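## Task

Robot r1 begins in the decontamination room, r2 in the clean workroom and r3 in the sterile store. Doors between rooms are locked; every dividing wall has an open service window. A steel instrument cassette sits on the window counter shared by the decontamination room and the clean workroom. Get it onto the sterile store bench using any number of robots, then release it and back the robots away. It only counts if the cassette rests there without any robot holding it. Any robot toppling or finishing tilted means failure.

## Robot and tools

Robots: r1, r2, r3 are identical Hello Robot Stretch 3 units. Each has a two-wheel differential base (0.33 m long, 0.34 m wide, passive rear omni wheel), a mast with a lift, and one telescoping arm that reaches out to the robot's RIGHT side, ending in a wrist (yaw, pitch, roll) and a two-finger gripper. The base cannot strafe; to push the gripper forward or back you drive the base. Turning in place pivots about the point between the drive wheels, 0.05 m behind the front edge; with arm retracted and wrist folded the swept radius is 0.28 m, larger if the wrist is unfolded.

Frames: each robot reports in its own base frame (origin on the floor between drive wheels, x forward, y left, z up). hand_pose is in this frame, at the closed-fingertip contact point. Odometry frame = base frame at scene start; base_odometry counts wheel turns only, so slip looks like travel. Robots do not share a frame: relative positions come only from images, lidar_m, wrist_depth_mm and head_depth_mm.

execute_actions(actions, cameras): actions is a list holding one action object or nothing (empty list = just report state and pictures). The action is keyed by "r1", "r2", "r3"; any subset. Per robot:
- "base": exactly one of {"translate_m": d}, a relative straight drive from the current base position, metres, -1 to 1, positive forward; or {"rotate_rad": d}, a relative in-place turn, radians, -3.2 to 3.2, positive counter-clockwise (left).
- "joints": absolute targets by name: lift_m 0 to 1.1 (arm height); arm_m 0 to 0.52 (extension); wrist_yaw_rad -1.345 to 4.42 (0 along arm, positive toward front, 3.0 folded over base); wrist_pitch_rad -1.57 to 0.451 (negative = fingertips down); wrist_roll_rad -2.911 to 2.911; gripper_m -0.089 to 0.179 (larger = wider; real fingertip gap is a bit smaller, zero below 0.007); head_pan_rad -3.953 to 1.73 (0 forward, positive left, -1.57 looks along the arm); head_tilt_rad -1.53 to 0.419 (negative down).
- "contact_limits": {"arm_m": effort percent 1-100}; the arm motion halts with contact_stop at that effort. Lower is softer, too low halts instantly.
All motions in one action start together; one action lasts at most 15 s. Unknown keys or out-of-range values reject the whole call. Omitted joints or robots may keep pushing toward earlier targets. cameras: list of names like r1_head_camera, r1_nav_camera, r1_wrist_camera (same for r2, r3) or "all"; omitted/null = all, [] = none.

wait(seconds 0-10): lets the scene run with no new command; returns state and pictures. zoom_image(camera, region [x0,y0,x1,y1] pixels, max 504x504): closer look at that camera's latest full image. finished_scene(scene): ends the given scene irreversibly and reports success; the next task then appears. Ending a reply with no tool call ends everything.

Result lines: base_status / joint_status give how each commanded motion ended: done, off_target (stopped short, may still push), contact_stop, time_out, torque_fault (after the last three the target is dropped). on_its_own covers uncommanded parts; "held at" is the held target, not the position. joint_positions, hand_pose, base_odometry (heading -3.142 to 3.142), turned_by_wheels and turned_by_imu (turn since last result), base_tilt in degrees (forward/right positive, few-degree bias). motor_effort in percent with the action's peak in brackets; noisy and biased; positive wheel effort pushes forward. lidar_m: 12 distances in 30-degree sectors from straight ahead counter-clockwise (4th left, 7th behind, 10th right), plane 0.17 m above floor, "-" = nothing; misses glass and table tops. wrist_depth_mm / head_depth_mm: 7x7 grid of median depths in mm. A reported stop in a result cancels later execution calls in that same reply.

Speed: full speed (0.30 m/s, 1.9 rad/s) only with lift_m under 0.30, arm_m under 0.03 and wrist_yaw_rad over 2.54; otherwise 0.10 m/s, 0.63 rad/s. Two robots' travel can differ by up to 2.5 cm per metre.

Gripping: command gripper_m below the object's width to hold; to let go, open at least 0.02 past the contact value. Readings do not prove a grasp. Fold/unfold the wrist only with lift_m 0.32-0.95, wrist_pitch_rad -0.4 and roll near 0; with yaw below -0.4 keep pitch at -0.5 or lower.

Avoid: robot-robot pressing (fails the run; any further drive after touching presses hard); dropping or slamming the cassette; pushing the arm into solid things with the gripper above about 0.45 m (tip risk); driving while the gripper is caught on something; snagging furniture, especially reversing. If tilted, undo in small steps, free the gripper, lower lift_m to about 0.2. Arm and lift go slack after contact_stop; wrist servos overheat into torque_fault under prolonged strain. Things may occasionally be nudged by outside disturbances. Finish with the cassette resting on the bench, gripper open and robots backed away.

Each tool is called after ">>>" in YAML: its name, and indented under it one key for each argument.

## Session

>>> execute_actions:
  actions: []

Scene clock: 0.00 s.
r1.base_odometry: x=+0.000 y=+0.000 heading=+0.000 (m, m, rad; r1's odometry frame)
r1.turned_by_wheels: +0.000 (rad since the last result)
r1.turned_by_imu: +0.000 (rad since the last result)
r1.base_tilt: forward=+0.4 right=+1.0 (deg)
r1.lidar_m: 1.12 0.85 0.83 0.87 1.24 1.52 1.62 2.30 2.28 0.89 1.29 1.28
r1.head_depth_mm: 1232 1232 1213 1212 1217 1212 1204 / 1307 1300 1295 1298 1290 1285 1285 / 1401 1401 1392 1383 1384 1371 1374 / 1473 1459 1448 1452 1435 1432 1429 / 1299 1285 1277 1261 1248 1242 1231 / 1122 1109 1104 1097 1086 1078 1073 / 990 981 972 969 959 954 950
r1.base_status: not commanded
r1.joint_positions: lift_m=+0.449 arm_m=-0.002 wrist_yaw_rad=+2.898 wrist_pitch_rad=-0.422 wrist_roll_rad=+0.014 gripper_m=+0.037 head_pan_rad=-0.003 head_tilt_rad=-0.005
r1.joint_status: not commanded
r1.motor_effort: left_wheel=+0 right_wheel=+0 lift_m=+26 arm_m=-1 wrist_yaw_rad=+0 wrist_pitch_rad=+4 wrist_roll_rad=+0 gripper_m=+0 head_pan_rad=+0 head_tilt_rad=+1 (%)
r1.hand_pose: x=+0.0328 y=+0.0739 z=+0.4613 quat_wxyz=(+0.232, +0.709, +0.062, +0.664) (m; r1's base frame)
r1.wrist_depth_mm: - - 920 836 740 688 635 / - - - 885 825 741 674 / - - - - 883 809 719 / - - 975 969 915 844 793 / 819 822 820 773 779 754 732 / 696 675 - 659 636 638 634 / 593 603 - 590 566 563 544
r2.base_odometry: x=+0.000 y=+0.000 heading=+0.000 (m, m, rad; r2's odometry frame)
r2.turned_by_wheels: +0.000 (rad since the last result)
r2.turned_by_imu: +0.000 (rad since the last result)
r2.base_tilt: forward=+0.7 right=-0.4 (deg)
r2.lidar_m: 1.87 2.45 2.39 1.46 1.29 1.29 1.53 2.30 2.31 1.79 1.58 1.58
r2.head_depth_mm: 1756 1752 1758 1733 1732 1735 1734 / 1867 1932 1920 1915 1907 1894 1874 / 1924 2149 2129 2123 2084 2092 2057 / 1933 2395 2367 2353 2344 2305 2276 / 1957 2712 2744 2732 2722 2675 2449 / 1972 2654 2661 2697 2636 2662 2426 / 1951 2516 2476 2487 2496 2486 2417
r2.base_status: not commanded
r2.joint_positions: lift_m=+0.585 arm_m=+0.003 wrist_yaw_rad=+3.127 wrist_pitch_rad=-0.477 wrist_roll_rad=-0.014 gripper_m=+0.037 head_pan_rad=-0.014 head_tilt_rad=-0.023
r2.joint_status: not commanded
r2.motor_effort: left_wheel=+0 right_wheel=+0 lift_m=+19 arm_m=+0 wrist_yaw_rad=+0 wrist_pitch_rad=+5 wrist_roll_rad=+0 gripper_m=+1 head_pan_rad=+1 head_tilt_rad=+2 (%)
r2.hand_pose: x=-0.0181 y=+0.0687 z=+0.5850 quat_wxyz=(+0.171, +0.683, +0.164, +0.691) (m; r2's base frame)
r2.wrist_depth_mm: 961 - - - - - - / - - - - - - - / - - - - - - - / - - - - - - - / 974 970 960 937 972 901 916 / 817 827 843 796 - 779 788 / 722 728 715 709 706 708 696
r3.base_odometry: x=+0.000 y=+0.000 heading=+0.000 (m, m, rad; r3's odometry frame)
r3.turned_by_wheels: +0.000 (rad since the last result)
r3.turned_by_imu: +0.000 (rad since the last result)
r3.base_tilt: forward=-1.1 right=-0.4 (deg)
r3.lidar_m: 1.80 1.57 1.57 0.96 0.84 0.84 1.00 1.24 1.24 1.24 0.87 3.05
r3.head_depth_mm: 1919 2762 3034 3034 3091 3000 2546 / 1783 2603 2670 2688 2671 2714 2542 / 1692 2333 2379 2426 2361 2387 2354 / 1954 2132 2150 - - 2169 2138 / 1872 1943 1948 - - 1955 1950 / 1760 1783 1777 1779 2045 1789 1801 / 1630 1643 1649 1637 1648 1647 1665
r3.base_status: not commanded
r3.joint_positions: lift_m=+0.467 arm_m=-0.002 wrist_yaw_rad=+2.893 wrist_pitch_rad=-0.494 wrist_roll_rad=+0.004 gripper_m=+0.037 head_pan_rad=+0.003 head_tilt_rad=+0.012
r3.joint_status: not commanded
r3.motor_effort: left_wheel=+0 right_wheel=-1 lift_m=+33 arm_m=+0 wrist_yaw_rad=+0 wrist_pitch_rad=+5 wrist_roll_rad=+1 gripper_m=+0 head_pan_rad=+0 head_tilt_rad=+1 (%)
r3.hand_pose: x=+0.0315 y=+0.0642 z=+0.4631 quat_wxyz=(+0.257, +0.703, +0.086, +0.657) (m; r3's base frame)
r3.wrist_depth_mm: - 871 - - - - - / - 921 - - - - - / 717 - - - - - - / 766 - 937 919 958 962 980 / 775 - 785 788 842 795 811 / 643 663 - 656 700 694 698 / 558 570 598 600 594 594 611
pictures: r1_head_camera (sideways: a quarter turn clockwise sets it upright), r1_nav_camera (sideways: a quarter turn counterclockwise sets it upright), r1_wrist_camera, r2_head_camera (sideways: a quarter turn clockwise sets it upright), r2_nav_camera (sideways: a quarter turn counterclockwise sets it upright), r2_wrist_camera, r3_head_camera (sideways: a quarter turn clockwise sets it upright), r3_nav_camera (sideways: a quarter turn counterclockwise sets it upright), r3_wrist_camera
Images, in order (width x height): r1_head_camera 896x504, r1_nav_camera 672x504, r1_wrist_camera 644x364, r2_head_camera 896x504, r2_nav_camera 672x504, r2_wrist_camera 644x364, r3_head_camera 896x504, r3_nav_camera 672x504, r3_wrist_camera 644x364.

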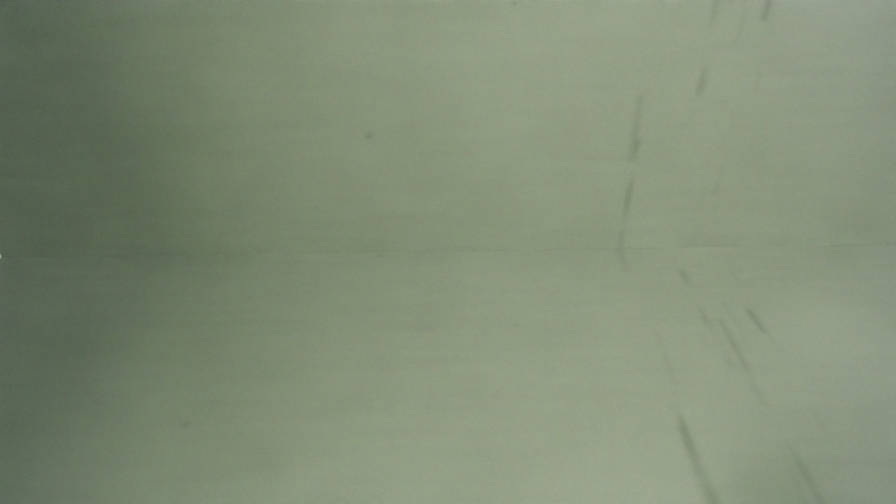

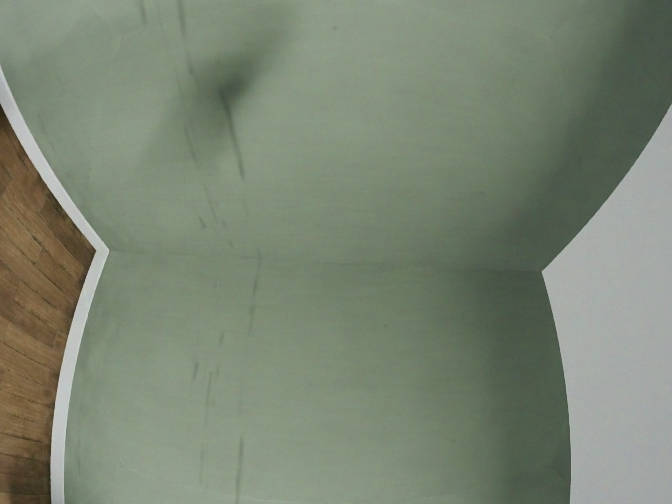

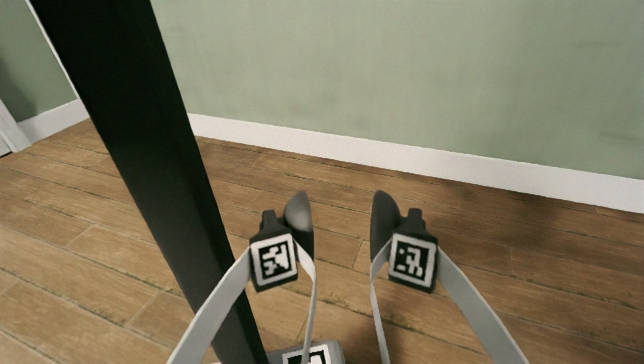

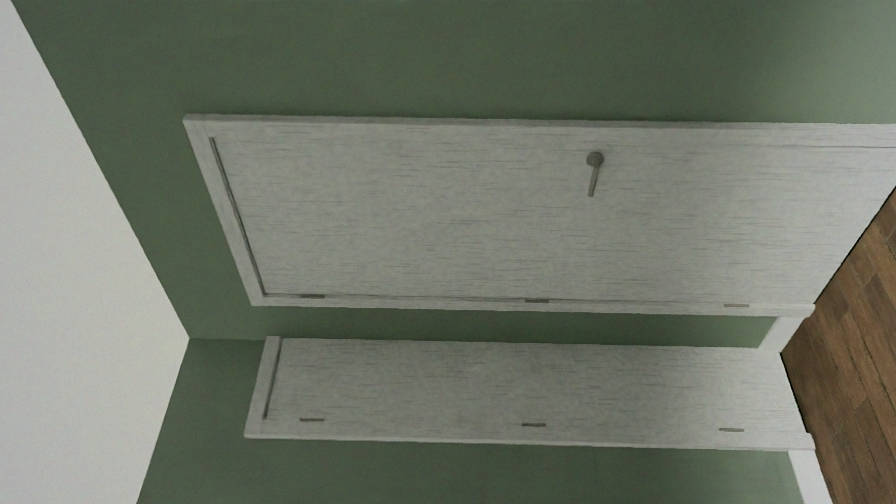

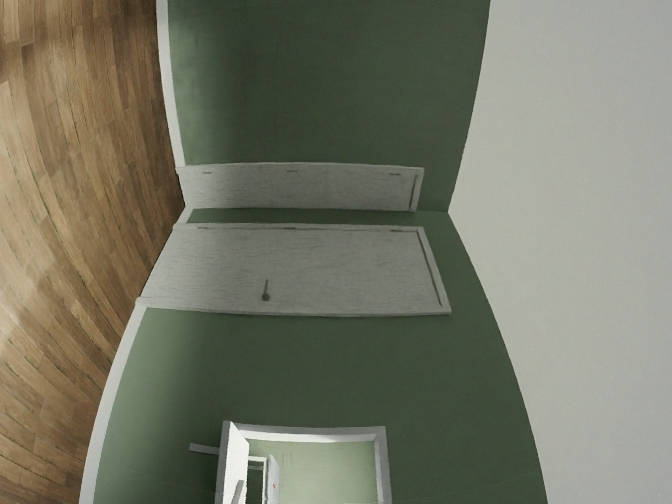

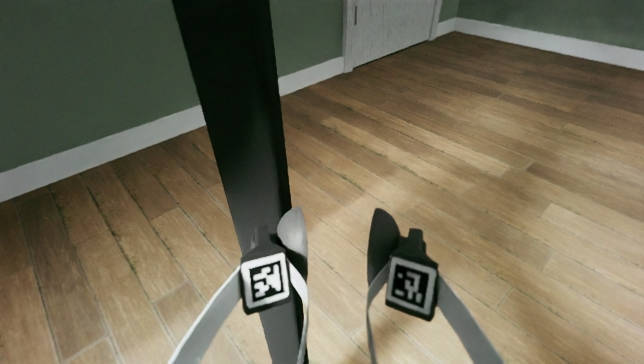

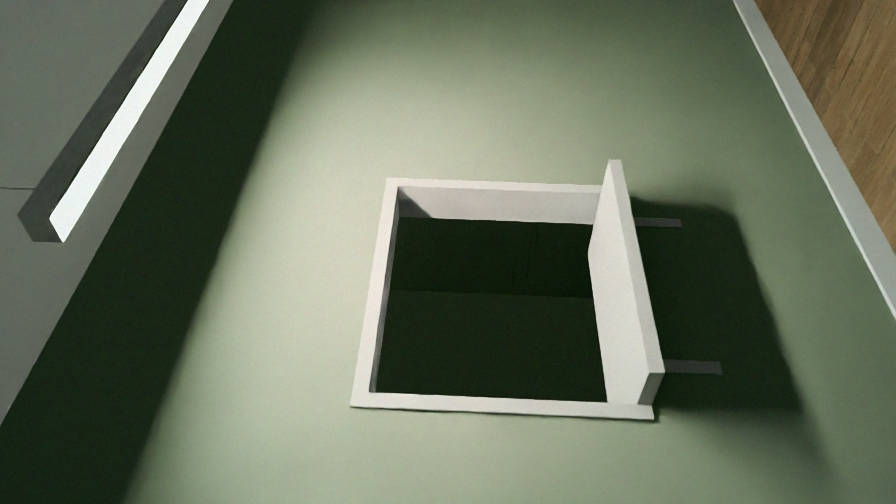

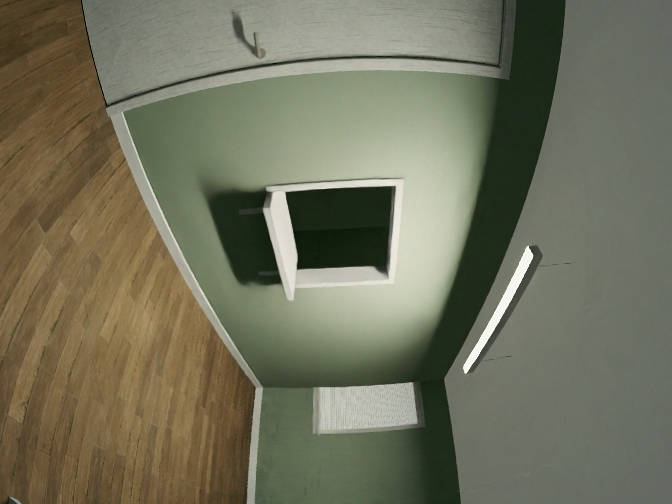

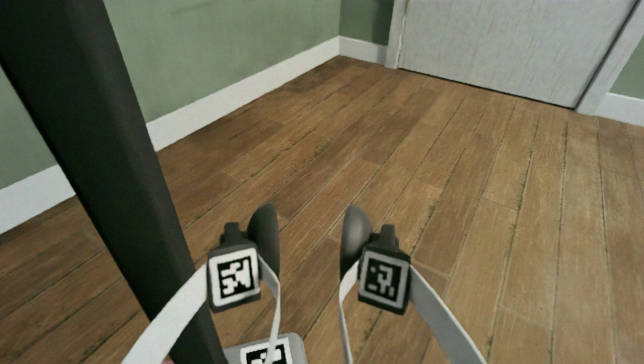

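>>> execute_actions:
  actions:
    - {"r2":{"joints":{"head_pan_rad":-0.8,"head_tilt_rad":-0.3,"lift_m":0.28}},"r3":{"joints":{"head_pan_rad":-1.0,"head_tilt_rad":-0.5,"lift_m":0.28}}}
  cameras: ["r2_head_camera","r2_nav_camera","r3_head_camera","r3_nav_camera"]

Scene clock: 4.13 s.
r1.base_odometry: x=+0.000 y=+0.000 heading=+0.000 (m, m, rad; r1's odometry frame)
r1.turned_by_wheels: +0.000 (rad since the last result)
r1.turned_by_imu: +0.000 (rad since the last result)
r1.base_tilt: forward=+0.3 right=+1.0 (deg)
r1.lidar_m: 1.11 0.84 0.83 0.87 1.24 1.52 1.62 2.30 2.27 0.89 1.28 1.28
r1.head_depth_mm: 1230 1225 1221 1217 1225 1207 1209 / 1310 1302 1300 1300 1290 1297 1293 / 1408 1401 1399 1392 1382 1371 1372 / 1483 1461 1455 1451 1434 1430 1438 / 1291 1284 1270 1255 1245 1234 1222 / 1123 1115 1106 1093 1087 1076 1067 / 992 981 976 969 964 956 949
r1.base_status: not commanded
r1.joint_positions: lift_m=+0.449 arm_m=-0.002 wrist_yaw_rad=+2.898 wrist_pitch_rad=-0.422 wrist_roll_rad=+0.014 gripper_m=+0.037 head_pan_rad=-0.003 head_tilt_rad=-0.005
r1.joint_status: not commanded
r1.motor_effort: left_wheel=+1(1) right_wheel=+1(0) lift_m=+26(26) arm_m=+0(1) wrist_yaw_rad=+0(0) wrist_pitch_rad=+4(5) wrist_roll_rad=+0(0) gripper_m=+0(0) head_pan_rad=+0(0) head_tilt_rad=+1(1) (%)
r1.hand_pose: x=+0.0328 y=+0.0739 z=+0.4613 quat_wxyz=(+0.232, +0.709, +0.062, +0.664) (m; r1's base frame)
r1.wrist_depth_mm: - - 899 818 740 686 634 / - - - 898 821 739 673 / - - - - 883 811 732 / - - 949 953 895 840 793 / 826 792 815 781 784 757 721 / 686 689 - 654 637 635 633 / 601 589 - 584 570 552 554
r2.base_odometry: x=+0.000 y=+0.000 heading=+0.000 (m, m, rad; r2's odometry frame)
r2.turned_by_wheels: +0.000 (rad since the last result)
r2.turned_by_imu: +0.001 (rad since the last result)
r2.base_tilt: forward=+0.6 right=-0.5 (deg)
r2.lidar_m: 1.87 2.45 2.38 1.46 1.29 1.29 1.53 2.30 2.31 1.79 1.58 1.58
r2.head_depth_mm: 1354 1409 1471 1547 1611 1693 1651 / 1362 - - 1742 1634 1716 1649 / 1368 - - 1759 1645 1735 1647 / 1389 - - 1617 1671 1759 1633 / 1398 - - 1739 1695 1771 1646 / 1405 1579 - 1628 1707 1811 1654 / 1423 1489 1550 1622 1711 1799 1638
r2.base_status: not commanded
r2.joint_positions: lift_m=+0.281 arm_m=+0.003 wrist_yaw_rad=+3.127 wrist_pitch_rad=-0.478 wrist_roll_rad=-0.014 gripper_m=+0.037 head_pan_rad=-0.793 head_tilt_rad=-0.296
r2.joint_status: all done
r2.motor_effort: left_wheel=+0(0) right_wheel=+0(1) lift_m=+7(15) arm_m=+0(0) wrist_yaw_rad=+0(0) wrist_pitch_rad=+5(5) wrist_roll_rad=-1(1) gripper_m=+1(0) head_pan_rad=-2(27) head_tilt_rad=-2(16) (%)
r2.hand_pose: x=-0.0181 y=+0.0686 z=+0.2802 quat_wxyz=(+0.171, +0.683, +0.164, +0.691) (m; r2's base frame)
r2.wrist_depth_mm: 960 - - - - - - / - - - - - - 955 / 822 798 792 807 782 762 763 / 654 646 651 636 633 626 619 / 559 551 552 547 544 532 517 / 468 - - - - 452 455 / - - - - 403 397 399
r3.base_odometry: x=+0.000 y=+0.000 heading=+0.000 (m, m, rad; r3's odometry frame)
r3.turned_by_wheels: +0.000 (rad since the last result)
r3.turned_by_imu: +0.001 (rad since the last result)
r3.base_tilt: forward=-1.1 right=-0.4 (deg)
r3.lidar_m: 1.80 1.57 1.57 0.96 0.84 0.84 0.99 1.24 1.24 1.24 0.87 3.02
r3.head_depth_mm: 2433 2515 1829 1180 1874 1663 1374 / 3107 3096 1806 1167 1049 1663 1377 / 3537 3701 1782 1168 1860 1174 1303 / 3466 3749 1914 2520 2055 1628 1365 / 3399 3682 3789 2759 2032 1633 1351 / 3338 3500 3791 2726 2019 1633 1355 / 3264 3455 3707 2653 2013 1598 1339
r3.base_status: not commanded
r3.joint_positions: lift_m=+0.280 arm_m=-0.002 wrist_yaw_rad=+2.893 wrist_pitch_rad=-0.495 wrist_roll_rad=+0.004 gripper_m=+0.037 head_pan_rad=-0.993 head_tilt_rad=-0.493
r3.joint_status: all done
r3.motor_effort: left_wheel=+0(0) right_wheel=-1(1) lift_m=+29(32) arm_m=+0(1) wrist_yaw_rad=+0(0) wrist_pitch_rad=+6(6) wrist_roll_rad=+1(1) gripper_m=+0(0) head_pan_rad=-3(33) head_tilt_rad=-5(45) (%)
r3.hand_pose: x=+0.0315 y=+0.0640 z=+0.2758 quat_wxyz=(+0.258, +0.703, +0.087, +0.657) (m; r3's base frame)
r3.wrist_depth_mm: - 855 - - - - - / - 894 - - - - - / 685 754 771 783 788 801 832 / 606 - 625 655 648 638 662 / 512 - 536 535 555 549 564 / 450 - - 451 480 472 480 / - - - 408 404 409 421
pictures: r2_head_camera (sideways: a quarter turn clockwise sets it upright), r2_nav_camera (sideways: a quarter turn counterclockwise sets it upright), r3_head_camera (sideways: a quarter turn clockwise sets it upright), r3_nav_camera (sideways: a quarter turn counterclockwise sets it upright)
camera_calibration (this result's frames):
r2_head_camera: T_world_to_cam=[[-0.193257, 0.176018, -0.96523, 1.27436], [0.687607, 0.726064, -0.00526771, 0.00508149], [0.699891, -0.664718, -0.261348, 0.296934], [0, 0, 0, 1]] pos_world=[0.0349626, -0.030622, 1.30768]
r2_nav_camera: T_world_to_cam=[[0.197829, -0.15391, 0.968078, -1.22271], [-0.691676, -0.721718, 0.0266027, 0.0212659], [0.694585, -0.674859, -0.249232, 0.280102], [0, 0, 0, 1]] pos_world=[0.0620418, 0.0161896, 1.25293]
r3_head_camera: T_world_to_cam=[[-0.283592, 0.365267, -0.886654, 1.17416], [0.838929, 0.542387, -0.0448845, 0.0585596], [0.464515, -0.756569, -0.460249, 0.554494], [0, 0, 0, 1]] pos_world=[0.0262823, -0.0411292, 1.2989]
r3_nav_camera: T_world_to_cam=[[0.228778, -0.439411, 0.868665, -1.08513], [-0.852717, -0.520921, -0.0389283, 0.104672], [0.469612, -0.731819, -0.493868, 0.601009], [0, 0, 0, 1]] pos_world=[0.0552693, 0.0175363, 1.24351]
Images, in order (width x height): r2_head_camera 896x504, r2_nav_camera 672x504, r3_head_camera 896x504, r3_nav_camera 672x504.

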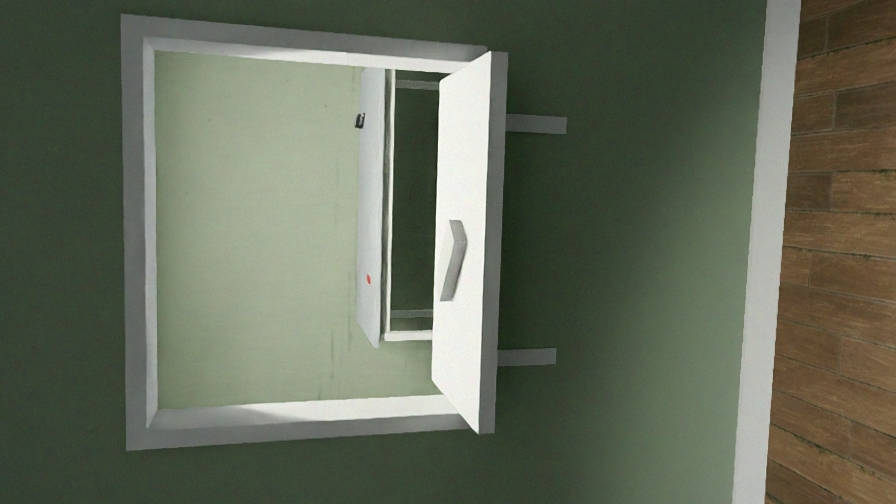

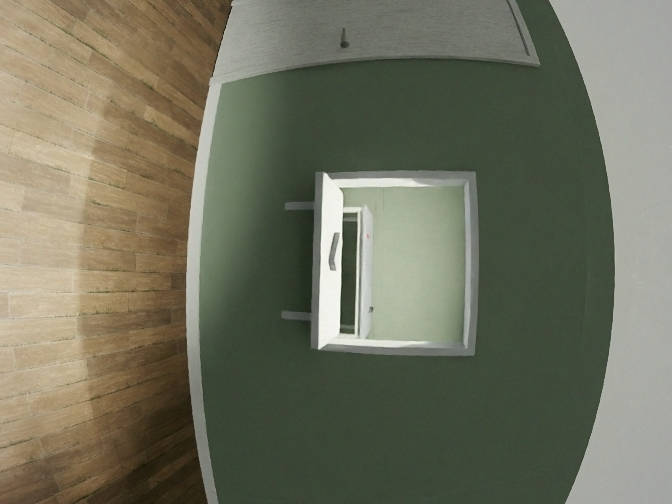

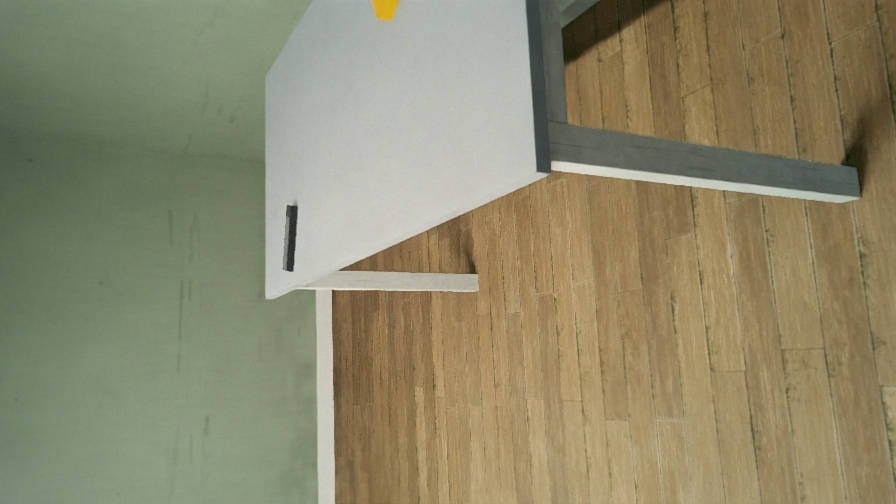

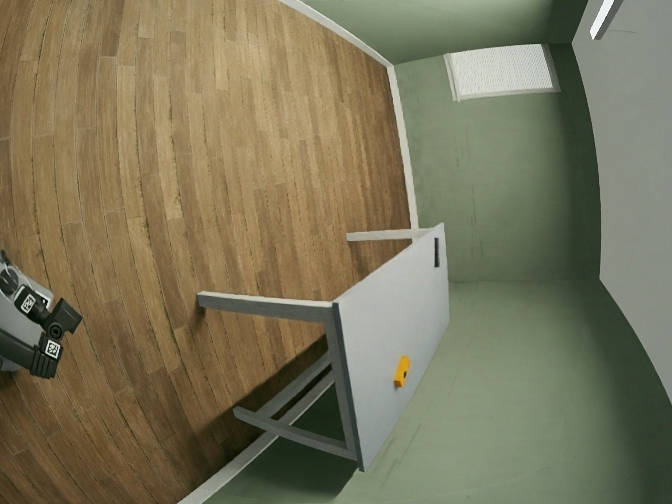

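>>> execute_actions:
  actions:
    - {"r2":{"base":{"rotate_rad":-0.90}},"r3":{"base":{"rotate_rad":-0.17}}}
  cameras: []

>>> execute_actions:
  actions:
    - {"r2":{"base":{"translate_m":1.0},"joints":{"head_pan_rad":-1.4,"head_tilt_rad":-0.65}},"r3":{"base":{"translate_m":1.0}}}
  cameras: []

>>> execute_actions:
  actions:
    - {"r2":{"base":{"rotate_rad":1.65}},"r3":{"base":{"translate_m":0.72}}}
  cameras: []

>>> execute_actions:
  actions:
    - {"r2":{"joints":{"lift_m":0.94,"wrist_pitch_rad":-0.4}},"r3":{"base":{"rotate_rad":2.5},"joints":{"head_pan_rad":-1.57,"head_tilt_rad":-0.65}}}
  cameras: ["r2_head_camera","r3_head_camera","r3_nav_camera"]

Scene clock: 6.80 s.
r1.base_odometry: x=+0.000 y=+0.000 heading=+0.000 (m, m, rad; r1's odometry frame)
r1.turned_by_wheels: +0.000 (rad since the last result)
r1.turned_by_imu: +0.000 (rad since the last result)
r1.base_tilt: forward=+0.4 right=+0.9 (deg)
r1.lidar_m: 1.12 0.85 0.83 0.87 1.24 1.52 1.62 2.31 2.28 0.89 1.28 1.28
r1.head_depth_mm: 1230 1223 1219 1219 1208 1215 1201 / 1305 1308 1307 1293 1290 1286 1286 / 1402 1393 1395 1390 1375 1374 1375 / 1471 1470 1439 1439 1445 1438 1425 / 1297 1278 1270 1259 1254 1231 1222 / 1126 1116 1105 1092 1087 1080 1068 / 989 984 976 965 962 961 952
r1.base_status: not commanded
r1.joint_positions: lift_m=+0.449 arm_m=-0.002 wrist_yaw_rad=+2.898 wrist_pitch_rad=-0.422 wrist_roll_rad=+0.014 gripper_m=+0.037 head_pan_rad=-0.003 head_tilt_rad=-0.005
r1.joint_status: not commanded
r1.motor_effort: left_wheel=+1(1) right_wheel=+1(1) lift_m=+26(27) arm_m=+0(1) wrist_yaw_rad=+0(0) wrist_pitch_rad=+4(4) wrist_roll_rad=+0(0) gripper_m=+0(0) head_pan_rad=+0(0) head_tilt_rad=+1(1) (%)
r1.hand_pose: x=+0.0328 y=+0.0739 z=+0.4613 quat_wxyz=(+0.232, +0.709, +0.062, +0.664) (m; r1's base frame)
r1.wrist_depth_mm: - - 917 817 767 687 629 / - - - 915 822 732 678 / - - - - 891 811 724 / - - 978 943 932 827 799 / 830 802 826 761 794 745 725 / 694 673 - 663 630 641 630 / 600 589 - 586 553 558 552
r2.base_odometry: x=+0.000 y=+0.000 heading=-0.900 (m, m, rad; r2's odometry frame)
r2.turned_by_wheels: -0.900 (rad since the last result)
r2.turned_by_imu: -0.898 (rad since the last result)
r2.base_tilt: forward=+0.6 right=-0.4 (deg)
r2.lidar_m: 1.58 1.61 2.06 2.45 1.95 1.36 1.29 1.31 1.70 2.30 2.36 1.68
r2.head_depth_mm: 2211 2303 2391 2444 2548 2124 1652 / 2411 2481 2567 2640 2781 2137 1650 / 2263 2330 2445 2591 2684 2135 1644 / 2005 2105 2203 2314 2418 2110 1638 / 1840 1898 1989 2079 2194 2106 1648 / 1681 1729 1796 1881 1980 2005 1633 / 1548 1604 1661 1728 1804 1862 1634
r2.base_status: done
r2.joint_positions: lift_m=+0.281 arm_m=+0.003 wrist_yaw_rad=+3.127 wrist_pitch_rad=-0.478 wrist_roll_rad=-0.014 gripper_m=+0.037 head_pan_rad=-0.793 head_tilt_rad=-0.297
r2.joint_status: not commanded
r2.motor_effort: left_wheel=+3(11) right_wheel=-1(4) lift_m=+7(7) arm_m=+0(0) wrist_yaw_rad=+0(0) wrist_pitch_rad=+5(5) wrist_roll_rad=-1(0) gripper_m=+0(0) head_pan_rad=-3(3) head_tilt_rad=-1(1) (%)
r2.hand_pose: x=-0.0181 y=+0.0686 z=+0.2802 quat_wxyz=(+0.171, +0.683, +0.164, +0.691) (m; r2's base frame)
r2.wrist_depth_mm: - - - - - - - / - - - - - - 982 / 819 809 806 806 774 769 747 / 652 652 648 639 631 636 625 / 543 546 562 541 551 523 517 / 467 - - - - 453 455 / - - - - 404 396 398
r3.base_odometry: x=+0.000 y=+0.000 heading=-0.170 (m, m, rad; r3's odometry frame)
r3.turned_by_wheels: -0.170 (rad since the last result)
r3.turned_by_imu: -0.171 (rad since the last result)
r3.base_tilt: forward=-0.9 right=-0.5 (deg)
r3.lidar_m: 2.01 1.58 1.57 1.07 0.85 0.84 0.91 1.26 1.24 1.25 0.87 2.26
r3.head_depth_mm: 1811 1864 1868 1177 1955 1613 1381 / 2135 2196 1781 1168 1913 1657 1371 / 2559 2666 1777 1152 1904 1641 1358 / 3165 3371 1737 1152 1059 1221 1305 / 3392 3786 1720 1328 2036 1612 1356 / 3384 3557 2205 2535 2027 1613 1354 / 3263 3423 3705 2675 2049 1617 1335
r3.base_status: done
r3.joint_positions: lift_m=+0.280 arm_m=-0.002 wrist_yaw_rad=+2.893 wrist_pitch_rad=-0.495 wrist_roll_rad=+0.004 gripper_m=+0.037 head_pan_rad=-0.993 head_tilt_rad=-0.494
r3.joint_status: not commanded
r3.motor_effort: left_wheel=+1(7) right_wheel=-4(9) lift_m=+29(28) arm_m=-1(0) wrist_yaw_rad=+0(1) wrist_pitch_rad=+6(6) wrist_roll_rad=+0(1) gripper_m=+0(0) head_pan_rad=-3(2) head_tilt_rad=-5(4) (%)
r3.hand_pose: x=+0.0315 y=+0.0640 z=+0.2758 quat_wxyz=(+0.258, +0.703, +0.087, +0.657) (m; r3's base frame)
r3.wrist_depth_mm: - - - - - - - / - 967 - - - - - / 708 745 759 791 814 806 836 / 593 - 627 625 648 658 680 / 528 - 533 533 550 560 555 / 455 - - 455 467 472 475 / - - - 404 403 414 421
pictures: none
No camera images: the call's "cameras" was empty. Leave "cameras" out to get every camera's image.

Scene clock: 11.83 s.
r1.base_odometry: x=+0.000 y=+0.000 heading=+0.000 (m, m, rad; r1's odometry frame)
r1.turned_by_wheels: +0.000 (rad since the last result)
r1.turned_by_imu: +0.000 (rad since the last result)
r1.base_tilt: forward=+0.4 right=+1.0 (deg)
r1.lidar_m: 1.12 0.85 0.83 0.87 1.24 1.52 1.62 2.31 2.28 0.90 1.28 1.28
r1.head_depth_mm: 1224 1233 1219 1216 1214 1205 1203 / 1314 1303 1299 1293 1283 1290 1287 / 1407 1396 1385 1388 1385 1381 1372 / 1482 1455 1443 1462 1440 1435 1432 / 1292 1287 1276 1263 1247 1232 1220 / 1116 1116 1104 1095 1083 1081 1072 / 991 982 977 966 962 956 946
r1.base_status: not commanded
r1.joint_positions: lift_m=+0.449 arm_m=-0.002 wrist_yaw_rad=+2.898 wrist_pitch_rad=-0.422 wrist_roll_rad=+0.014 gripper_m=+0.037 head_pan_rad=-0.003 head_tilt_rad=-0.005
r1.joint_status: not commanded
r1.motor_effort: left_wheel=+1(0) right_wheel=+0(1) lift_m=+26(26) arm_m=+0(0) wrist_yaw_rad=+0(0) wrist_pitch_rad=+4(4) wrist_roll_rad=+0(0) gripper_m=+0(1) head_pan_rad=+0(0) head_tilt_rad=+1(2) (%)
r1.hand_pose: x=+0.0328 y=+0.0739 z=+0.4613 quat_wxyz=(+0.232, +0.709, +0.062, +0.664) (m; r1's base frame)
r1.wrist_depth_mm: - - 919 832 734 689 631 / - - - 888 816 732 666 / - - - - 901 802 737 / - - 978 934 879 837 786 / 816 811 818 770 792 750 738 / 680 676 - 661 630 648 641 / 595 586 - 581 567 559 550
r2.base_odometry: x=+0.622 y=-0.783 heading=-0.900 (m, m, rad; r2's odometry frame)
r2.turned_by_wheels: +0.000 (rad since the last result)
r2.turned_by_imu: +0.005 (rad since the last result)
r2.base_tilt: forward=+0.6 right=-0.6 (deg)
r2.lidar_m: 0.58 0.59 0.77 1.73 2.57 2.42 2.29 2.33 2.36 2.23 0.89 0.62
r2.head_depth_mm: 1848 2023 2258 2257 1777 1462 1249 / 1895 2084 2281 2260 1768 1480 1251 / 1912 2079 2338 2254 1779 1478 1254 / 1949 2129 2394 2262 1774 1484 1260 / 1895 2047 2159 2085 1806 1472 1257 / 1438 1498 1559 1634 1681 1473 1257 / 1148 1179 1215 1259 1306 1342 1253
r2.base_status: done
r2.joint_positions: lift_m=+0.281 arm_m=+0.003 wrist_yaw_rad=+3.127 wrist_pitch_rad=-0.478 wrist_roll_rad=-0.014 gripper_m=+0.037 head_pan_rad=-1.393 head_tilt_rad=-0.642
r2.joint_status: all done
r2.motor_effort: left_wheel=+2(12) right_wheel=-1(4) lift_m=+7(7) arm_m=+0(0) wrist_yaw_rad=+0(0) wrist_pitch_rad=+5(5) wrist_roll_rad=+0(0) gripper_m=+1(0) head_pan_rad=-2(24) head_tilt_rad=-3(19) (%)
r2.hand_pose: x=-0.0181 y=+0.0686 z=+0.2802 quat_wxyz=(+0.171, +0.683, +0.164, +0.691) (m; r2's base frame)
r2.wrist_depth_mm: - - - - - - 684 / - - - - - 918 682 / 831 791 804 775 787 765 668 / 655 655 640 628 634 621 621 / 540 539 553 542 545 524 529 / 470 - - - - 453 451 / - - - - 403 401 403
r3.base_odometry: x=+0.986 y=-0.169 heading=-0.170 (m, m, rad; r3's odometry frame)
r3.turned_by_wheels: +0.000 (rad since the last result)
r3.turned_by_imu: +0.007 (rad since the last result)
r3.base_tilt: forward=-1.1 right=-0.5 (deg)
r3.lidar_m: 1.23 0.99 0.98 1.06 1.57 1.64 1.78 1.87 0.90 1.68 1.71 2.59
r3.head_depth_mm: 2720 2830 2735 2567 2103 1655 1385 / 3014 3209 3386 2512 2012 1657 1375 / 2966 3167 3489 2759 2039 1638 1368 / 2881 3090 3352 2776 2053 1638 1364 / 2742 2977 3256 2719 2046 1628 1359 / 2695 2893 3071 2723 2018 1630 1356 / 2602 2834 2973 2716 2006 1608 1340
r3.base_status: done
r3.joint_positions: lift_m=+0.280 arm_m=-0.002 wrist_yaw_rad=+2.893 wrist_pitch_rad=-0.495 wrist_roll_rad=+0.004 gripper_m=+0.037 head_pan_rad=-0.993 head_tilt_rad=-0.494
r3.joint_status: not commanded
r3.motor_effort: left_wheel=+1(9) right_wheel=-3(6) lift_m=+29(29) arm_m=-1(0) wrist_yaw_rad=+0(0) wrist_pitch_rad=+6(6) wrist_roll_rad=+1(1) gripper_m=+0(0) head_pan_rad=-2(2) head_tilt_rad=-5(4) (%)
r3.hand_pose: x=+0.0315 y=+0.0640 z=+0.2758 quat_wxyz=(+0.258, +0.703, +0.087, +0.657) (m; r3's base frame)
r3.wrist_depth_mm: - - - - 907 848 769 / - 998 - - 932 898 823 / 722 749 768 764 801 811 836 / 603 - 618 642 635 666 669 / 511 - 531 528 546 538 554 / 464 - - 453 477 474 475 / - - - 406 400 412 417
pictures: none
No camera images: the call's "cameras" was empty. Leave "cameras" out to get every camera's image.

Scene clock: 15.93 s.
r1.base_odometry: x=+0.000 y=+0.000 heading=+0.000 (m, m, rad; r1's odometry frame)
r1.turned_by_wheels: +0.000 (rad since the last result)
r1.turned_by_imu: +0.000 (rad since the last result)
r1.base_tilt: forward=+0.4 right=+0.9 (deg)
r1.lidar_m: 1.12 0.85 0.83 0.87 1.24 1.52 1.62 2.31 2.27 0.89 1.28 1.28
r1.head_depth_mm: 1237 1221 1224 1217 1209 1207 1205 / 1308 1308 1307 1289 1289 1294 1281 / 1402 1390 1388 1390 1380 1375 1365 / 1479 1474 1454 1445 1444 1433 1431 / 1286 1283 1269 1253 1257 1242 1227 / 1123 1116 1099 1093 1086 1074 1069 / 990 982 975 970 963 957 947
r1.base_status: not commanded
r1.joint_positions: lift_m=+0.449 arm_m=-0.002 wrist_yaw_rad=+2.898 wrist_pitch_rad=-0.422 wrist_roll_rad=+0.014 gripper_m=+0.037 head_pan_rad=-0.003 head_tilt_rad=-0.005
r1.joint_status: not commanded
r1.motor_effort: left_wheel=+1(1) right_wheel=+1(1) lift_m=+26(26) arm_m=+0(0) wrist_yaw_rad=+0(0) wrist_pitch_rad=+5(4) wrist_roll_rad=+0(0) gripper_m=+0(0) head_pan_rad=+0(0) head_tilt_rad=+1(1) (%)
r1.hand_pose: x=+0.0328 y=+0.0739 z=+0.4613 quat_wxyz=(+0.232, +0.709, +0.062, +0.664) (m; r1's base frame)
r1.wrist_depth_mm: - - 935 824 741 678 618 / - - - 890 823 741 678 / - - - - 914 802 735 / - - 973 941 917 843 794 / 818 817 816 778 798 742 746 / 691 673 - 663 630 645 633 / 590 591 - 585 560 559 560
r2.base_odometry: x=+0.622 y=-0.783 heading=+0.750 (m, m, rad; r2's odometry frame)
r2.turned_by_wheels: +1.650 (rad since the last result)
r2.turned_by_imu: +1.648 (rad since the last result)
r2.base_tilt: forward=+0.6 right=-0.5 (deg)
r2.lidar_m: 2.23 2.62 2.36 2.28 2.37 2.31 2.22 0.82 0.60 0.58 0.61 0.83
r2.head_depth_mm: 2956 3252 3065 749 589 804 951 / 3035 3249 3077 750 591 834 989 / 3027 3386 3088 753 592 871 1045 / 3088 3502 3090 723 593 906 1093 / 3156 3481 2922 726 612 946 1156 / 3319 3585 3110 754 633 989 1186 / 3384 3685 3173 756 656 1038 1210
r2.base_status: done
r2.joint_positions: lift_m=+0.281 arm_m=+0.003 wrist_yaw_rad=+3.127 wrist_pitch_rad=-0.478 wrist_roll_rad=-0.014 gripper_m=+0.037 head_pan_rad=-1.393 head_tilt_rad=-0.643
r2.joint_status: not commanded
r2.motor_effort: left_wheel=-2(9) right_wheel=+1(7) lift_m=+6(7) arm_m=+0(0) wrist_yaw_rad=+0(0) wrist_pitch_rad=+5(5) wrist_roll_rad=-1(0) gripper_m=+0(1) head_pan_rad=-2(2) head_tilt_rad=-3(4) (%)
r2.hand_pose: x=-0.0181 y=+0.0686 z=+0.2802 quat_wxyz=(+0.171, +0.683, +0.164, +0.691) (m; r2's base frame)
r2.wrist_depth_mm: - - - - - - - / - - - - - - - / 820 814 799 808 777 782 778 / 652 653 648 629 638 626 616 / 548 549 558 550 542 522 527 / 469 - - - - 453 456 / - - - - 400 404 401
r3.base_odometry: x=+1.695 y=-0.291 heading=-0.170 (m, m, rad; r3's odometry frame)
r3.turned_by_wheels: +0.000 (rad since the last result)
r3.turned_by_imu: +0.005 (rad since the last result)
r3.base_tilt: forward=-1.0 right=-0.5 (deg)
r3.lidar_m: 0.67 0.54 0.53 0.58 0.89 2.22 2.41 1.45 1.99 1.60 2.59 1.41
r3.head_depth_mm: 2560 2733 3093 2876 2097 1639 1384 / 2449 2674 3011 2806 2100 1646 1375 / 2398 2567 2879 2782 2078 1646 1367 / 2315 2507 2724 2791 2027 1642 1363 / 2235 2433 2659 2715 2031 1630 1358 / 2210 2352 2536 2705 2019 1622 1346 / 2123 2273 2474 2578 2020 1602 1349
r3.base_status: done
r3.joint_positions: lift_m=+0.280 arm_m=-0.002 wrist_yaw_rad=+2.893 wrist_pitch_rad=-0.495 wrist_roll_rad=+0.004 gripper_m=+0.037 head_pan_rad=-0.993 head_tilt_rad=-0.494
r3.joint_status: not commanded
r3.motor_effort: left_wheel=+1(8) right_wheel=-2(5) lift_m=+29(29) arm_m=-1(1) wrist_yaw_rad=+1(0) wrist_pitch_rad=+6(6) wrist_roll_rad=+1(1) gripper_m=+0(0) head_pan_rad=-2(2) head_tilt_rad=-3(4) (%)
r3.hand_pose: x=+0.0315 y=+0.0640 z=+0.2758 quat_wxyz=(+0.258, +0.703, +0.087, +0.657) (m; r3's base frame)
r3.wrist_depth_mm: - 723 642 576 519 472 431 / - 803 707 636 555 502 465 / 715 768 736 670 620 543 496 / 601 - 635 637 636 585 545 / 507 - 545 528 555 545 549 / 457 - - 447 474 467 477 / - - - 408 405 410 416
pictures: none
No camera images: the call's "cameras" was empty. Leave "cameras" out to get every camera's image.

Scene clock: 22.77 s.
r1.base_odometry: x=+0.000 y=+0.000 heading=+0.000 (m, m, rad; r1's odometry frame)
r1.turned_by_wheels: +0.000 (rad since the last result)
r1.turned_by_imu: +0.000 (rad since the last result)
r1.base_tilt: forward=+0.4 right=+0.9 (deg)
r1.lidar_m: 1.11 0.85 0.83 0.87 1.24 1.52 1.62 2.31 2.27 0.89 1.28 1.28
r1.head_depth_mm: 1231 1223 1220 1218 1217 1210 1205 / 1314 1302 1301 1297 1292 1284 1286 / 1407 1396 1395 1383 1387 1373 1369 / 1465 1464 1451 1447 1437 1435 1433 / 1295 1283 1274 1263 1257 1231 1230 / 1122 1115 1104 1096 1089 1084 1074 / 987 980 972 972 959 954 951
r1.base_status: not commanded
r1.joint_positions: lift_m=+0.449 arm_m=-0.002 wrist_yaw_rad=+2.898 wrist_pitch_rad=-0.422 wrist_roll_rad=+0.014 gripper_m=+0.037 head_pan_rad=-0.003 head_tilt_rad=-0.005
r1.joint_status: not commanded
r1.motor_effort: left_wheel=+1(0) right_wheel=+1(0) lift_m=+26(26) arm_m=+0(0) wrist_yaw_rad=+0(0) wrist_pitch_rad=+5(5) wrist_roll_rad=+0(0) gripper_m=+0(0) head_pan_rad=+0(0) head_tilt_rad=+0(1) (%)
r1.hand_pose: x=+0.0328 y=+0.0739 z=+0.4613 quat_wxyz=(+0.232, +0.709, +0.062, +0.664) (m; r1's base frame)
r1.wrist_depth_mm: - - 917 825 748 697 630 / - - - 929 819 743 666 / - - - - 887 791 714 / - - 967 962 922 844 779 / 822 811 814 769 793 746 747 / 693 689 - 657 627 639 628 / 586 588 - 575 564 557 551
r2.base_odometry: x=+0.622 y=-0.783 heading=+0.750 (m, m, rad; r2's odometry frame)
r2.turned_by_wheels: +0.000 (rad since the last result)
r2.turned_by_imu: +0.002 (rad since the last result)
r2.base_tilt: forward=+0.7 right=-0.4 (deg)
r2.lidar_m: 2.23 2.62 2.36 2.28 2.38 2.31 2.23 0.82 0.60 0.58 0.60 0.83
r2.head_depth_mm: 2948 3194 3050 746 590 547 - / 3006 3272 3077 751 591 802 - / 3071 3397 3077 752 593 819 - / 3091 3399 3104 722 594 870 - / 3217 3438 2945 724 613 947 1144 / 3267 3628 3147 758 635 990 1186 / 3341 3738 3122 757 657 1042 1210
r2.base_status: not commanded
r2.joint_positions: lift_m=+0.939 arm_m=+0.003 wrist_yaw_rad=+3.127 wrist_pitch_rad=-0.420 wrist_roll_rad=-0.014 gripper_m=+0.037 head_pan_rad=-1.393 head_tilt_rad=-0.643
r2.joint_status: all done
r2.motor_effort: left_wheel=-2(2) right_wheel=+2(1) lift_m=+29(29) arm_m=+0(0) wrist_yaw_rad=+0(0) wrist_pitch_rad=+6(9) wrist_roll_rad=-1(0) gripper_m=+1(0) head_pan_rad=-3(2) head_tilt_rad=-3(4) (%)
r2.hand_pose: x=-0.0180 y=+0.0763 z=+0.9515 quat_wxyz=(+0.152, +0.687, +0.144, +0.696) (m; r2's base frame)
r2.wrist_depth_mm: - - - - - - - / - - - - - - - / - - - - - - - / - - - - - - - / - - - - - - - / - - - - - - - / - - - - - - -
r3.base_odometry: x=+1.695 y=-0.291 heading=+2.330 (m, m, rad; r3's odometry frame)
r3.turned_by_wheels: +2.500 (rad since the last result)
r3.turned_by_imu: +2.522 (rad since the last result)
r3.base_tilt: forward=-1.1 right=-0.4 (deg)
r3.lidar_m: 2.21 2.32 1.45 1.99 2.09 2.63 1.91 0.74 0.55 0.54 0.56 0.78
r3.head_depth_mm: 2986 3353 2935 735 586 814 985 / 3066 3364 2851 730 582 823 1002 / 3153 3336 2859 726 580 828 1010 / 3120 3457 2889 719 576 833 1021 / 3080 3471 2843 714 573 839 1024 / 3088 3454 2835 710 570 847 1036 / 3077 3373 2783 705 566 855 1049
r3.base_status: done
r3.joint_positions: lift_m=+0.280 arm_m=-0.002 wrist_yaw_rad=+2.893 wrist_pitch_rad=-0.495 wrist_roll_rad=+0.004 gripper_m=+0.037 head_pan_rad=-1.563 head_tilt_rad=-0.642
r3.joint_status: all done
r3.motor_effort: left_wheel=-2(7) right_wheel=+2(11) lift_m=+28(29) arm_m=-1(1) wrist_yaw_rad=+1(0) wrist_pitch_rad=+6(6) wrist_roll_rad=+0(1) gripper_m=+0(0) head_pan_rad=-2(26) head_tilt_rad=-6(26) (%)
r3.hand_pose: x=+0.0315 y=+0.0640 z=+0.2758 quat_wxyz=(+0.258, +0.703, +0.087, +0.657) (m; r3's base frame)
r3.wrist_depth_mm: - - - - - - - / - - - - - - - / 714 744 765 792 770 823 837 / 599 - 626 628 655 652 669 / 516 - 528 529 556 552 557 / 463 - - 451 473 472 472 / - - - 400 400 412 417
pictures: r2_head_camera (sideways: a quarter turn clockwise sets it upright), r3_head_camera (sideways: a quarter turn clockwise sets it upright), r3_nav_camera (sideways: a quarter turn counterclockwise sets it upright)
camera_calibration (this result's frames):
r2_head_camera: T_world_to_cam=[[-0.115114, 0.561578, -0.819377, 1.08359], [0.977609, 0.210319, 0.006802, -0.0124006], [0.17615, -0.800248, -0.573215, 0.705955], [0, 0, 0, 1]] pos_world=[0.0125058, -0.0409739, 1.29262]
r3_head_camera: T_world_to_cam=[[-0.0424156, 0.586942, -0.808517, 1.07079], [0.998935, 0.0102236, -0.0449833, 0.0577036], [-0.0181366, -0.809565, -0.58675, 0.722027], [0, 0, 0, 1]] pos_world=[0.00087143, -0.0445559, 1.292]
r3_nav_camera: T_world_to_cam=[[-0.0437784, -0.616727, 0.785959, -0.975637], [-0.999041, 0.0274341, -0.0341202, 0.0992978], [-0.000519233, -0.786699, -0.617337, 0.764512], [0, 0, 0, 1]] pos_world=[0.0568877, -0.00298522, 1.24216]
Images, in order (width x height): r2_head_camera 896x504, r3_head_camera 896x504, r3_nav_camera 672x504.

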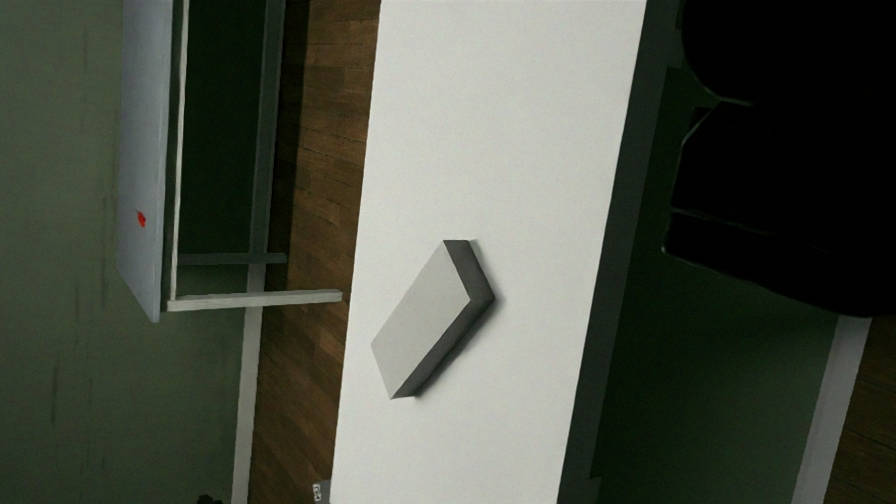

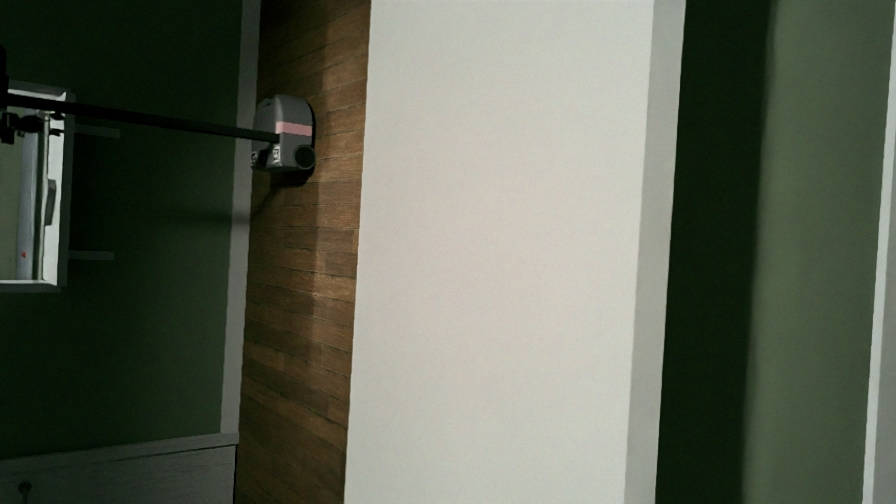

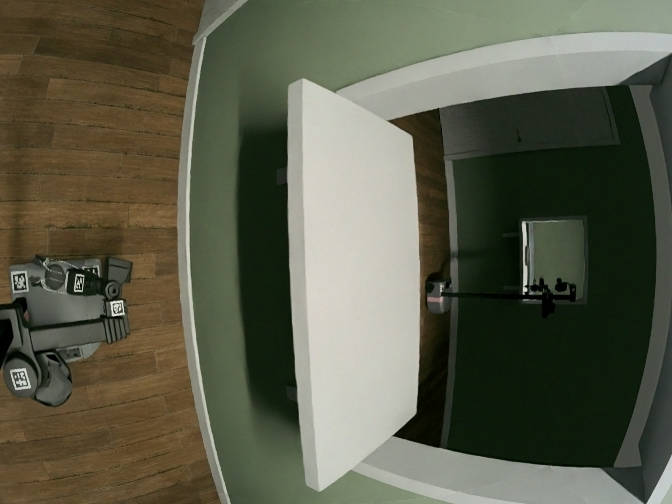

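>>> execute_actions:
  actions:
    - {"r2":{"joints":{"wrist_yaw_rad":0.88,"gripper_m":0.15},"base":{"translate_m":0.09}},"r3":{"joints":{"lift_m":0.6,"wrist_pitch_rad":-0.4},"base":{"rotate_rad":-0.025}}}
  cameras: []

>>> execute_actions:
  actions:
    - {"r2":{"joints":{"lift_m":1.04,"wrist_pitch_rad":-0.8,"arm_m":0.1}},"r3":{"joints":{"lift_m":0.75}}}
  cameras: ["r2_wrist_camera"]

Scene clock: 27.23 s.
r1.base_odometry: x=+0.000 y=+0.000 heading=+0.000 (m, m, rad; r1's odometry frame)
r1.turned_by_wheels: +0.000 (rad since the last result)
r1.turned_by_imu: +0.000 (rad since the last result)
r1.base_tilt: forward=+0.4 right=+0.9 (deg)
r1.lidar_m: 1.12 0.85 0.83 0.87 1.24 1.52 1.62 2.31 2.28 0.89 1.28 1.28
r1.head_depth_mm: 1228 1230 1222 1215 1214 1207 1205 / 1303 1309 1295 1297 1292 1287 1281 / 1396 1399 1391 1386 1391 1365 1376 / 1478 1456 1452 1440 1442 1435 1430 / 1296 1283 1269 1257 1255 1242 1231 / 1124 1110 1101 1096 1087 1077 1076 / 991 980 977 965 962 959 950
r1.base_status: not commanded
r1.joint_positions: lift_m=+0.449 arm_m=-0.002 wrist_yaw_rad=+2.898 wrist_pitch_rad=-0.422 wrist_roll_rad=+0.014 gripper_m=+0.037 head_pan_rad=-0.003 head_tilt_rad=-0.005
r1.joint_status: not commanded
r1.motor_effort: left_wheel=+0(0) right_wheel=+1(1) lift_m=+26(26) arm_m=+0(0) wrist_yaw_rad=+0(0) wrist_pitch_rad=+4(5) wrist_roll_rad=+0(0) gripper_m=+0(0) head_pan_rad=+0(1) head_tilt_rad=+1(1) (%)
r1.hand_pose: x=+0.0328 y=+0.0739 z=+0.4613 quat_wxyz=(+0.232, +0.709, +0.062, +0.664) (m; r1's base frame)
r1.wrist_depth_mm: - - 937 839 738 688 628 / - - - 892 810 744 676 / - - - - 904 807 714 / - - 943 970 905 843 778 / 822 792 819 753 790 762 746 / 690 691 - 650 629 628 632 / 598 584 - 592 569 558 548
r2.base_odometry: x=+0.688 y=-0.722 heading=+0.750 (m, m, rad; r2's odometry frame)
r2.turned_by_wheels: +0.000 (rad since the last result)
r2.turned_by_imu: +0.001 (rad since the last result)
r2.base_tilt: forward=+0.6 right=-0.6 (deg)
r2.lidar_m: 2.18 2.54 2.36 2.28 2.38 2.40 2.22 0.82 0.60 0.58 0.60 0.83
r2.head_depth_mm: 2935 3219 3053 749 590 548 - / 3010 3279 3031 753 592 825 - / 3040 3394 3069 697 593 862 - / 3111 2685 2962 723 613 - - / 3183 3531 3123 754 614 973 1180 / 3328 3666 3096 756 634 989 1184 / 3343 3690 2972 760 654 1014 1225
r2.base_status: done
r2.joint_positions: lift_m=+0.939 arm_m=+0.003 wrist_yaw_rad=+0.883 wrist_pitch_rad=-0.420 wrist_roll_rad=-0.014 gripper_m=+0.150 head_pan_rad=-1.393 head_tilt_rad=-0.643
r2.joint_status: all done
r2.motor_effort: left_wheel=-3(3) right_wheel=+1(5) lift_m=+29(28) arm_m=+0(0) wrist_yaw_rad=-4(3) wrist_pitch_rad=+6(6) wrist_roll_rad=+0(0) gripper_m=+1(84) head_pan_rad=-1(2) head_tilt_rad=-3(3) (%)
r2.hand_pose: x=+0.1517 y=-0.2903 z=+0.9515 quat_wxyz=(+0.693, +0.428, -0.557, +0.165) (m; r2's base frame)
r2.wrist_depth_mm: - - 816 562 - - - / - - 973 592 609 602 - / - - - 476 445 412 365 / - - - 757 351 347 316 / - - - 842 338 293 283 / - - - - 626 507 239 / - - - - 686 497 221
r3.base_odometry: x=+1.695 y=-0.291 heading=+2.305 (m, m, rad; r3's odometry frame)
r3.turned_by_wheels: -0.025 (rad since the last result)
r3.turned_by_imu: -0.024 (rad since the last result)
r3.base_tilt: forward=-1.0 right=-0.6 (deg)
r3.lidar_m: 1.98 2.31 1.44 1.99 2.07 2.66 2.09 0.76 0.56 0.53 0.56 0.77
r3.head_depth_mm: 3066 3359 2955 736 586 824 1009 / 3064 3401 2882 726 580 829 1012 / 3138 3369 2853 727 580 832 1016 / 3208 3392 2901 722 576 834 1019 / 3151 3387 2871 719 573 833 1022 / 3016 3379 2804 709 571 838 1029 / 3031 3370 2814 706 569 843 1032
r3.base_status: done
r3.joint_positions: lift_m=+0.600 arm_m=-0.002 wrist_yaw_rad=+2.893 wrist_pitch_rad=-0.419 wrist_roll_rad=+0.004 gripper_m=+0.037 head_pan_rad=-1.563 head_tilt_rad=-0.642
r3.joint_status: all done
r3.motor_effort: left_wheel=-1(3) right_wheel=+0(3) lift_m=+35(41) arm_m=-1(1) wrist_yaw_rad=-1(0) wrist_pitch_rad=+8(10) wrist_roll_rad=+1(1) gripper_m=+0(0) head_pan_rad=-2(2) head_tilt_rad=-5(5) (%)
r3.hand_pose: x=+0.0340 y=+0.0739 z=+0.6123 quat_wxyz=(+0.232, +0.706, +0.060, +0.667) (m; r3's base frame)
r3.wrist_depth_mm: - - - - - - - / - - - - - - - / - - - - - - - / - - - - - - - / 988 - - - - - - / 843 - - 888 886 899 893 / 720 748 777 757 756 798 789
pictures: none
No camera images: the call's "cameras" was empty. Leave "cameras" out to get every camera's image.

Scene clock: 29.43 s.
r1.base_odometry: x=+0.000 y=+0.000 heading=+0.000 (m, m, rad; r1's odometry frame)
r1.turned_by_wheels: +0.000 (rad since the last result)
r1.turned_by_imu: +0.000 (rad since the last result)
r1.base_tilt: forward=+0.4 right=+0.9 (deg)
r1.lidar_m: 1.11 0.85 0.83 0.87 1.24 1.52 1.62 2.31 2.27 0.89 1.28 1.28
r1.head_depth_mm: 1229 1231 1224 1223 1209 1203 1210 / 1308 1307 1297 1292 1299 1290 1280 / 1400 1403 1394 1391 1369 1365 1382 / 1473 1470 1456 1445 1448 1434 1427 / 1291 1282 1276 1263 1244 1233 1225 / 1117 1115 1104 1100 1087 1081 1068 / 991 986 975 970 958 957 950
r1.base_status: not commanded
r1.joint_positions: lift_m=+0.449 arm_m=-0.002 wrist_yaw_rad=+2.898 wrist_pitch_rad=-0.422 wrist_roll_rad=+0.014 gripper_m=+0.037 head_pan_rad=-0.003 head_tilt_rad=-0.005
r1.joint_status: not commanded
r1.motor_effort: left_wheel=+0(0) right_wheel=+1(1) lift_m=+26(26) arm_m=+0(0) wrist_yaw_rad=+0(0) wrist_pitch_rad=+5(5) wrist_roll_rad=+0(0) gripper_m=+0(0) head_pan_rad=+0(0) head_tilt_rad=+2(2) (%)
r1.hand_pose: x=+0.0328 y=+0.0739 z=+0.4613 quat_wxyz=(+0.232, +0.709, +0.062, +0.664) (m; r1's base frame)
r1.wrist_depth_mm: - - 905 826 747 684 623 / - - - 922 831 740 664 / - - - - 876 806 742 / - - 963 946 935 844 784 / 825 807 830 767 800 742 756 / 692 671 - 656 627 640 617 / 597 592 - 570 557 559 548
r2.base_odometry: x=+0.688 y=-0.722 heading=+0.750 (m, m, rad; r2's odometry frame)
r2.turned_by_wheels: +0.000 (rad since the last result)
r2.turned_by_imu: +0.000 (rad since the last result)
r2.base_tilt: forward=+0.7 right=-0.5 (deg)
r2.lidar_m: 2.18 2.54 2.37 2.28 2.38 2.40 2.23 0.82 0.60 0.58 0.60 0.83
r2.head_depth_mm: 2925 2607 3032 - - 808 947 / 3033 3346 3100 - - 843 989 / 3088 3345 3268 675 564 866 1043 / 3127 2662 3146 699 611 903 1100 / 3181 3499 3141 755 611 957 1140 / 3317 3618 3115 757 626 1015 1186 / 3338 3719 2942 759 657 1042 1214
r2.base_status: not commanded
r2.joint_positions: lift_m=+1.039 arm_m=+0.100 wrist_yaw_rad=+0.882 wrist_pitch_rad=-0.809 wrist_roll_rad=-0.014 gripper_m=+0.150 head_pan_rad=-1.393 head_tilt_rad=-0.643
r2.joint_status: all done
r2.motor_effort: left_wheel=-3(3) right_wheel=+1(2) lift_m=+29(30) arm_m=+2(1) wrist_yaw_rad=-3(4) wrist_pitch_rad=+3(6) wrist_roll_rad=-1(1) gripper_m=+0(0) head_pan_rad=-2(3) head_tilt_rad=-4(3) (%)
r2.hand_pose: x=+0.1016 y=-0.3462 z=+0.9760 quat_wxyz=(+0.710, +0.529, -0.464, +0.029) (m; r2's base frame)
r2.wrist_depth_mm: - - 458 439 429 384 418 / - - - 392 378 342 364 / - - - 354 339 317 320 / - - - 928 311 307 302 / - - - - 294 284 278 / - - - - 778 263 254 / - - - - 990 262 236
r3.base_odometry: x=+1.695 y=-0.291 heading=+2.305 (m, m, rad; r3's odometry frame)
r3.turned_by_wheels: +0.000 (rad since the last result)
r3.turned_by_imu: +0.001 (rad since the last result)
r3.base_tilt: forward=-1.1 right=-0.5 (deg)
r3.lidar_m: 1.97 2.30 1.44 1.99 2.07 2.65 2.09 0.76 0.56 0.54 0.56 0.76
r3.head_depth_mm: 3041 3375 3001 731 584 826 1010 / 3114 3324 2979 729 582 829 1013 / 3139 3383 2889 726 580 833 1012 / 3131 3397 2896 719 576 834 1014 / 3125 3363 2842 711 574 837 993 / 3050 3356 2856 710 570 840 1034 / 3018 3373 2825 706 567 840 1033
r3.base_status: not commanded
r3.joint_positions: lift_m=+0.750 arm_m=-0.002 wrist_yaw_rad=+2.893 wrist_pitch_rad=-0.419 wrist_roll_rad=+0.004 gripper_m=+0.037 head_pan_rad=-1.563 head_tilt_rad=-0.642
r3.joint_status: all done
r3.motor_effort: left_wheel=-1(1) right_wheel=+0(0) lift_m=+36(35) arm_m=-1(1) wrist_yaw_rad=+0(0) wrist_pitch_rad=+8(8) wrist_roll_rad=+1(1) gripper_m=+0(0) head_pan_rad=-2(2) head_tilt_rad=-6(6) (%)
r3.hand_pose: x=+0.0340 y=+0.0740 z=+0.7623 quat_wxyz=(+0.232, +0.706, +0.060, +0.667) (m; r3's base frame)
r3.wrist_depth_mm: - - - - - - - / - - - - - - - / - - - - - - - / - - - - - - - / - - - - - - - / - - - - - - - / 872 898 912 924 930 947 921
pictures: r2_wrist_camera
camera_calibration (this result's frames):
r2_wrist_camera: T_world_to_cam=[[-0.59194, -0.805764, -0.0187623, -0.193094], [-0.675013, 0.508338, -0.534743, 0.794308], [0.440414, -0.303871, -0.844807, 0.844168], [0, 0, 0, 1]] pos_world=[0.0500856, -0.302847, 1.13429]
Images, in order (width x height): r2_wrist_camera 644x364.

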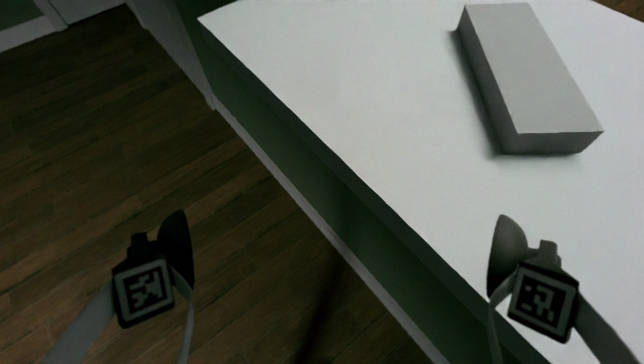

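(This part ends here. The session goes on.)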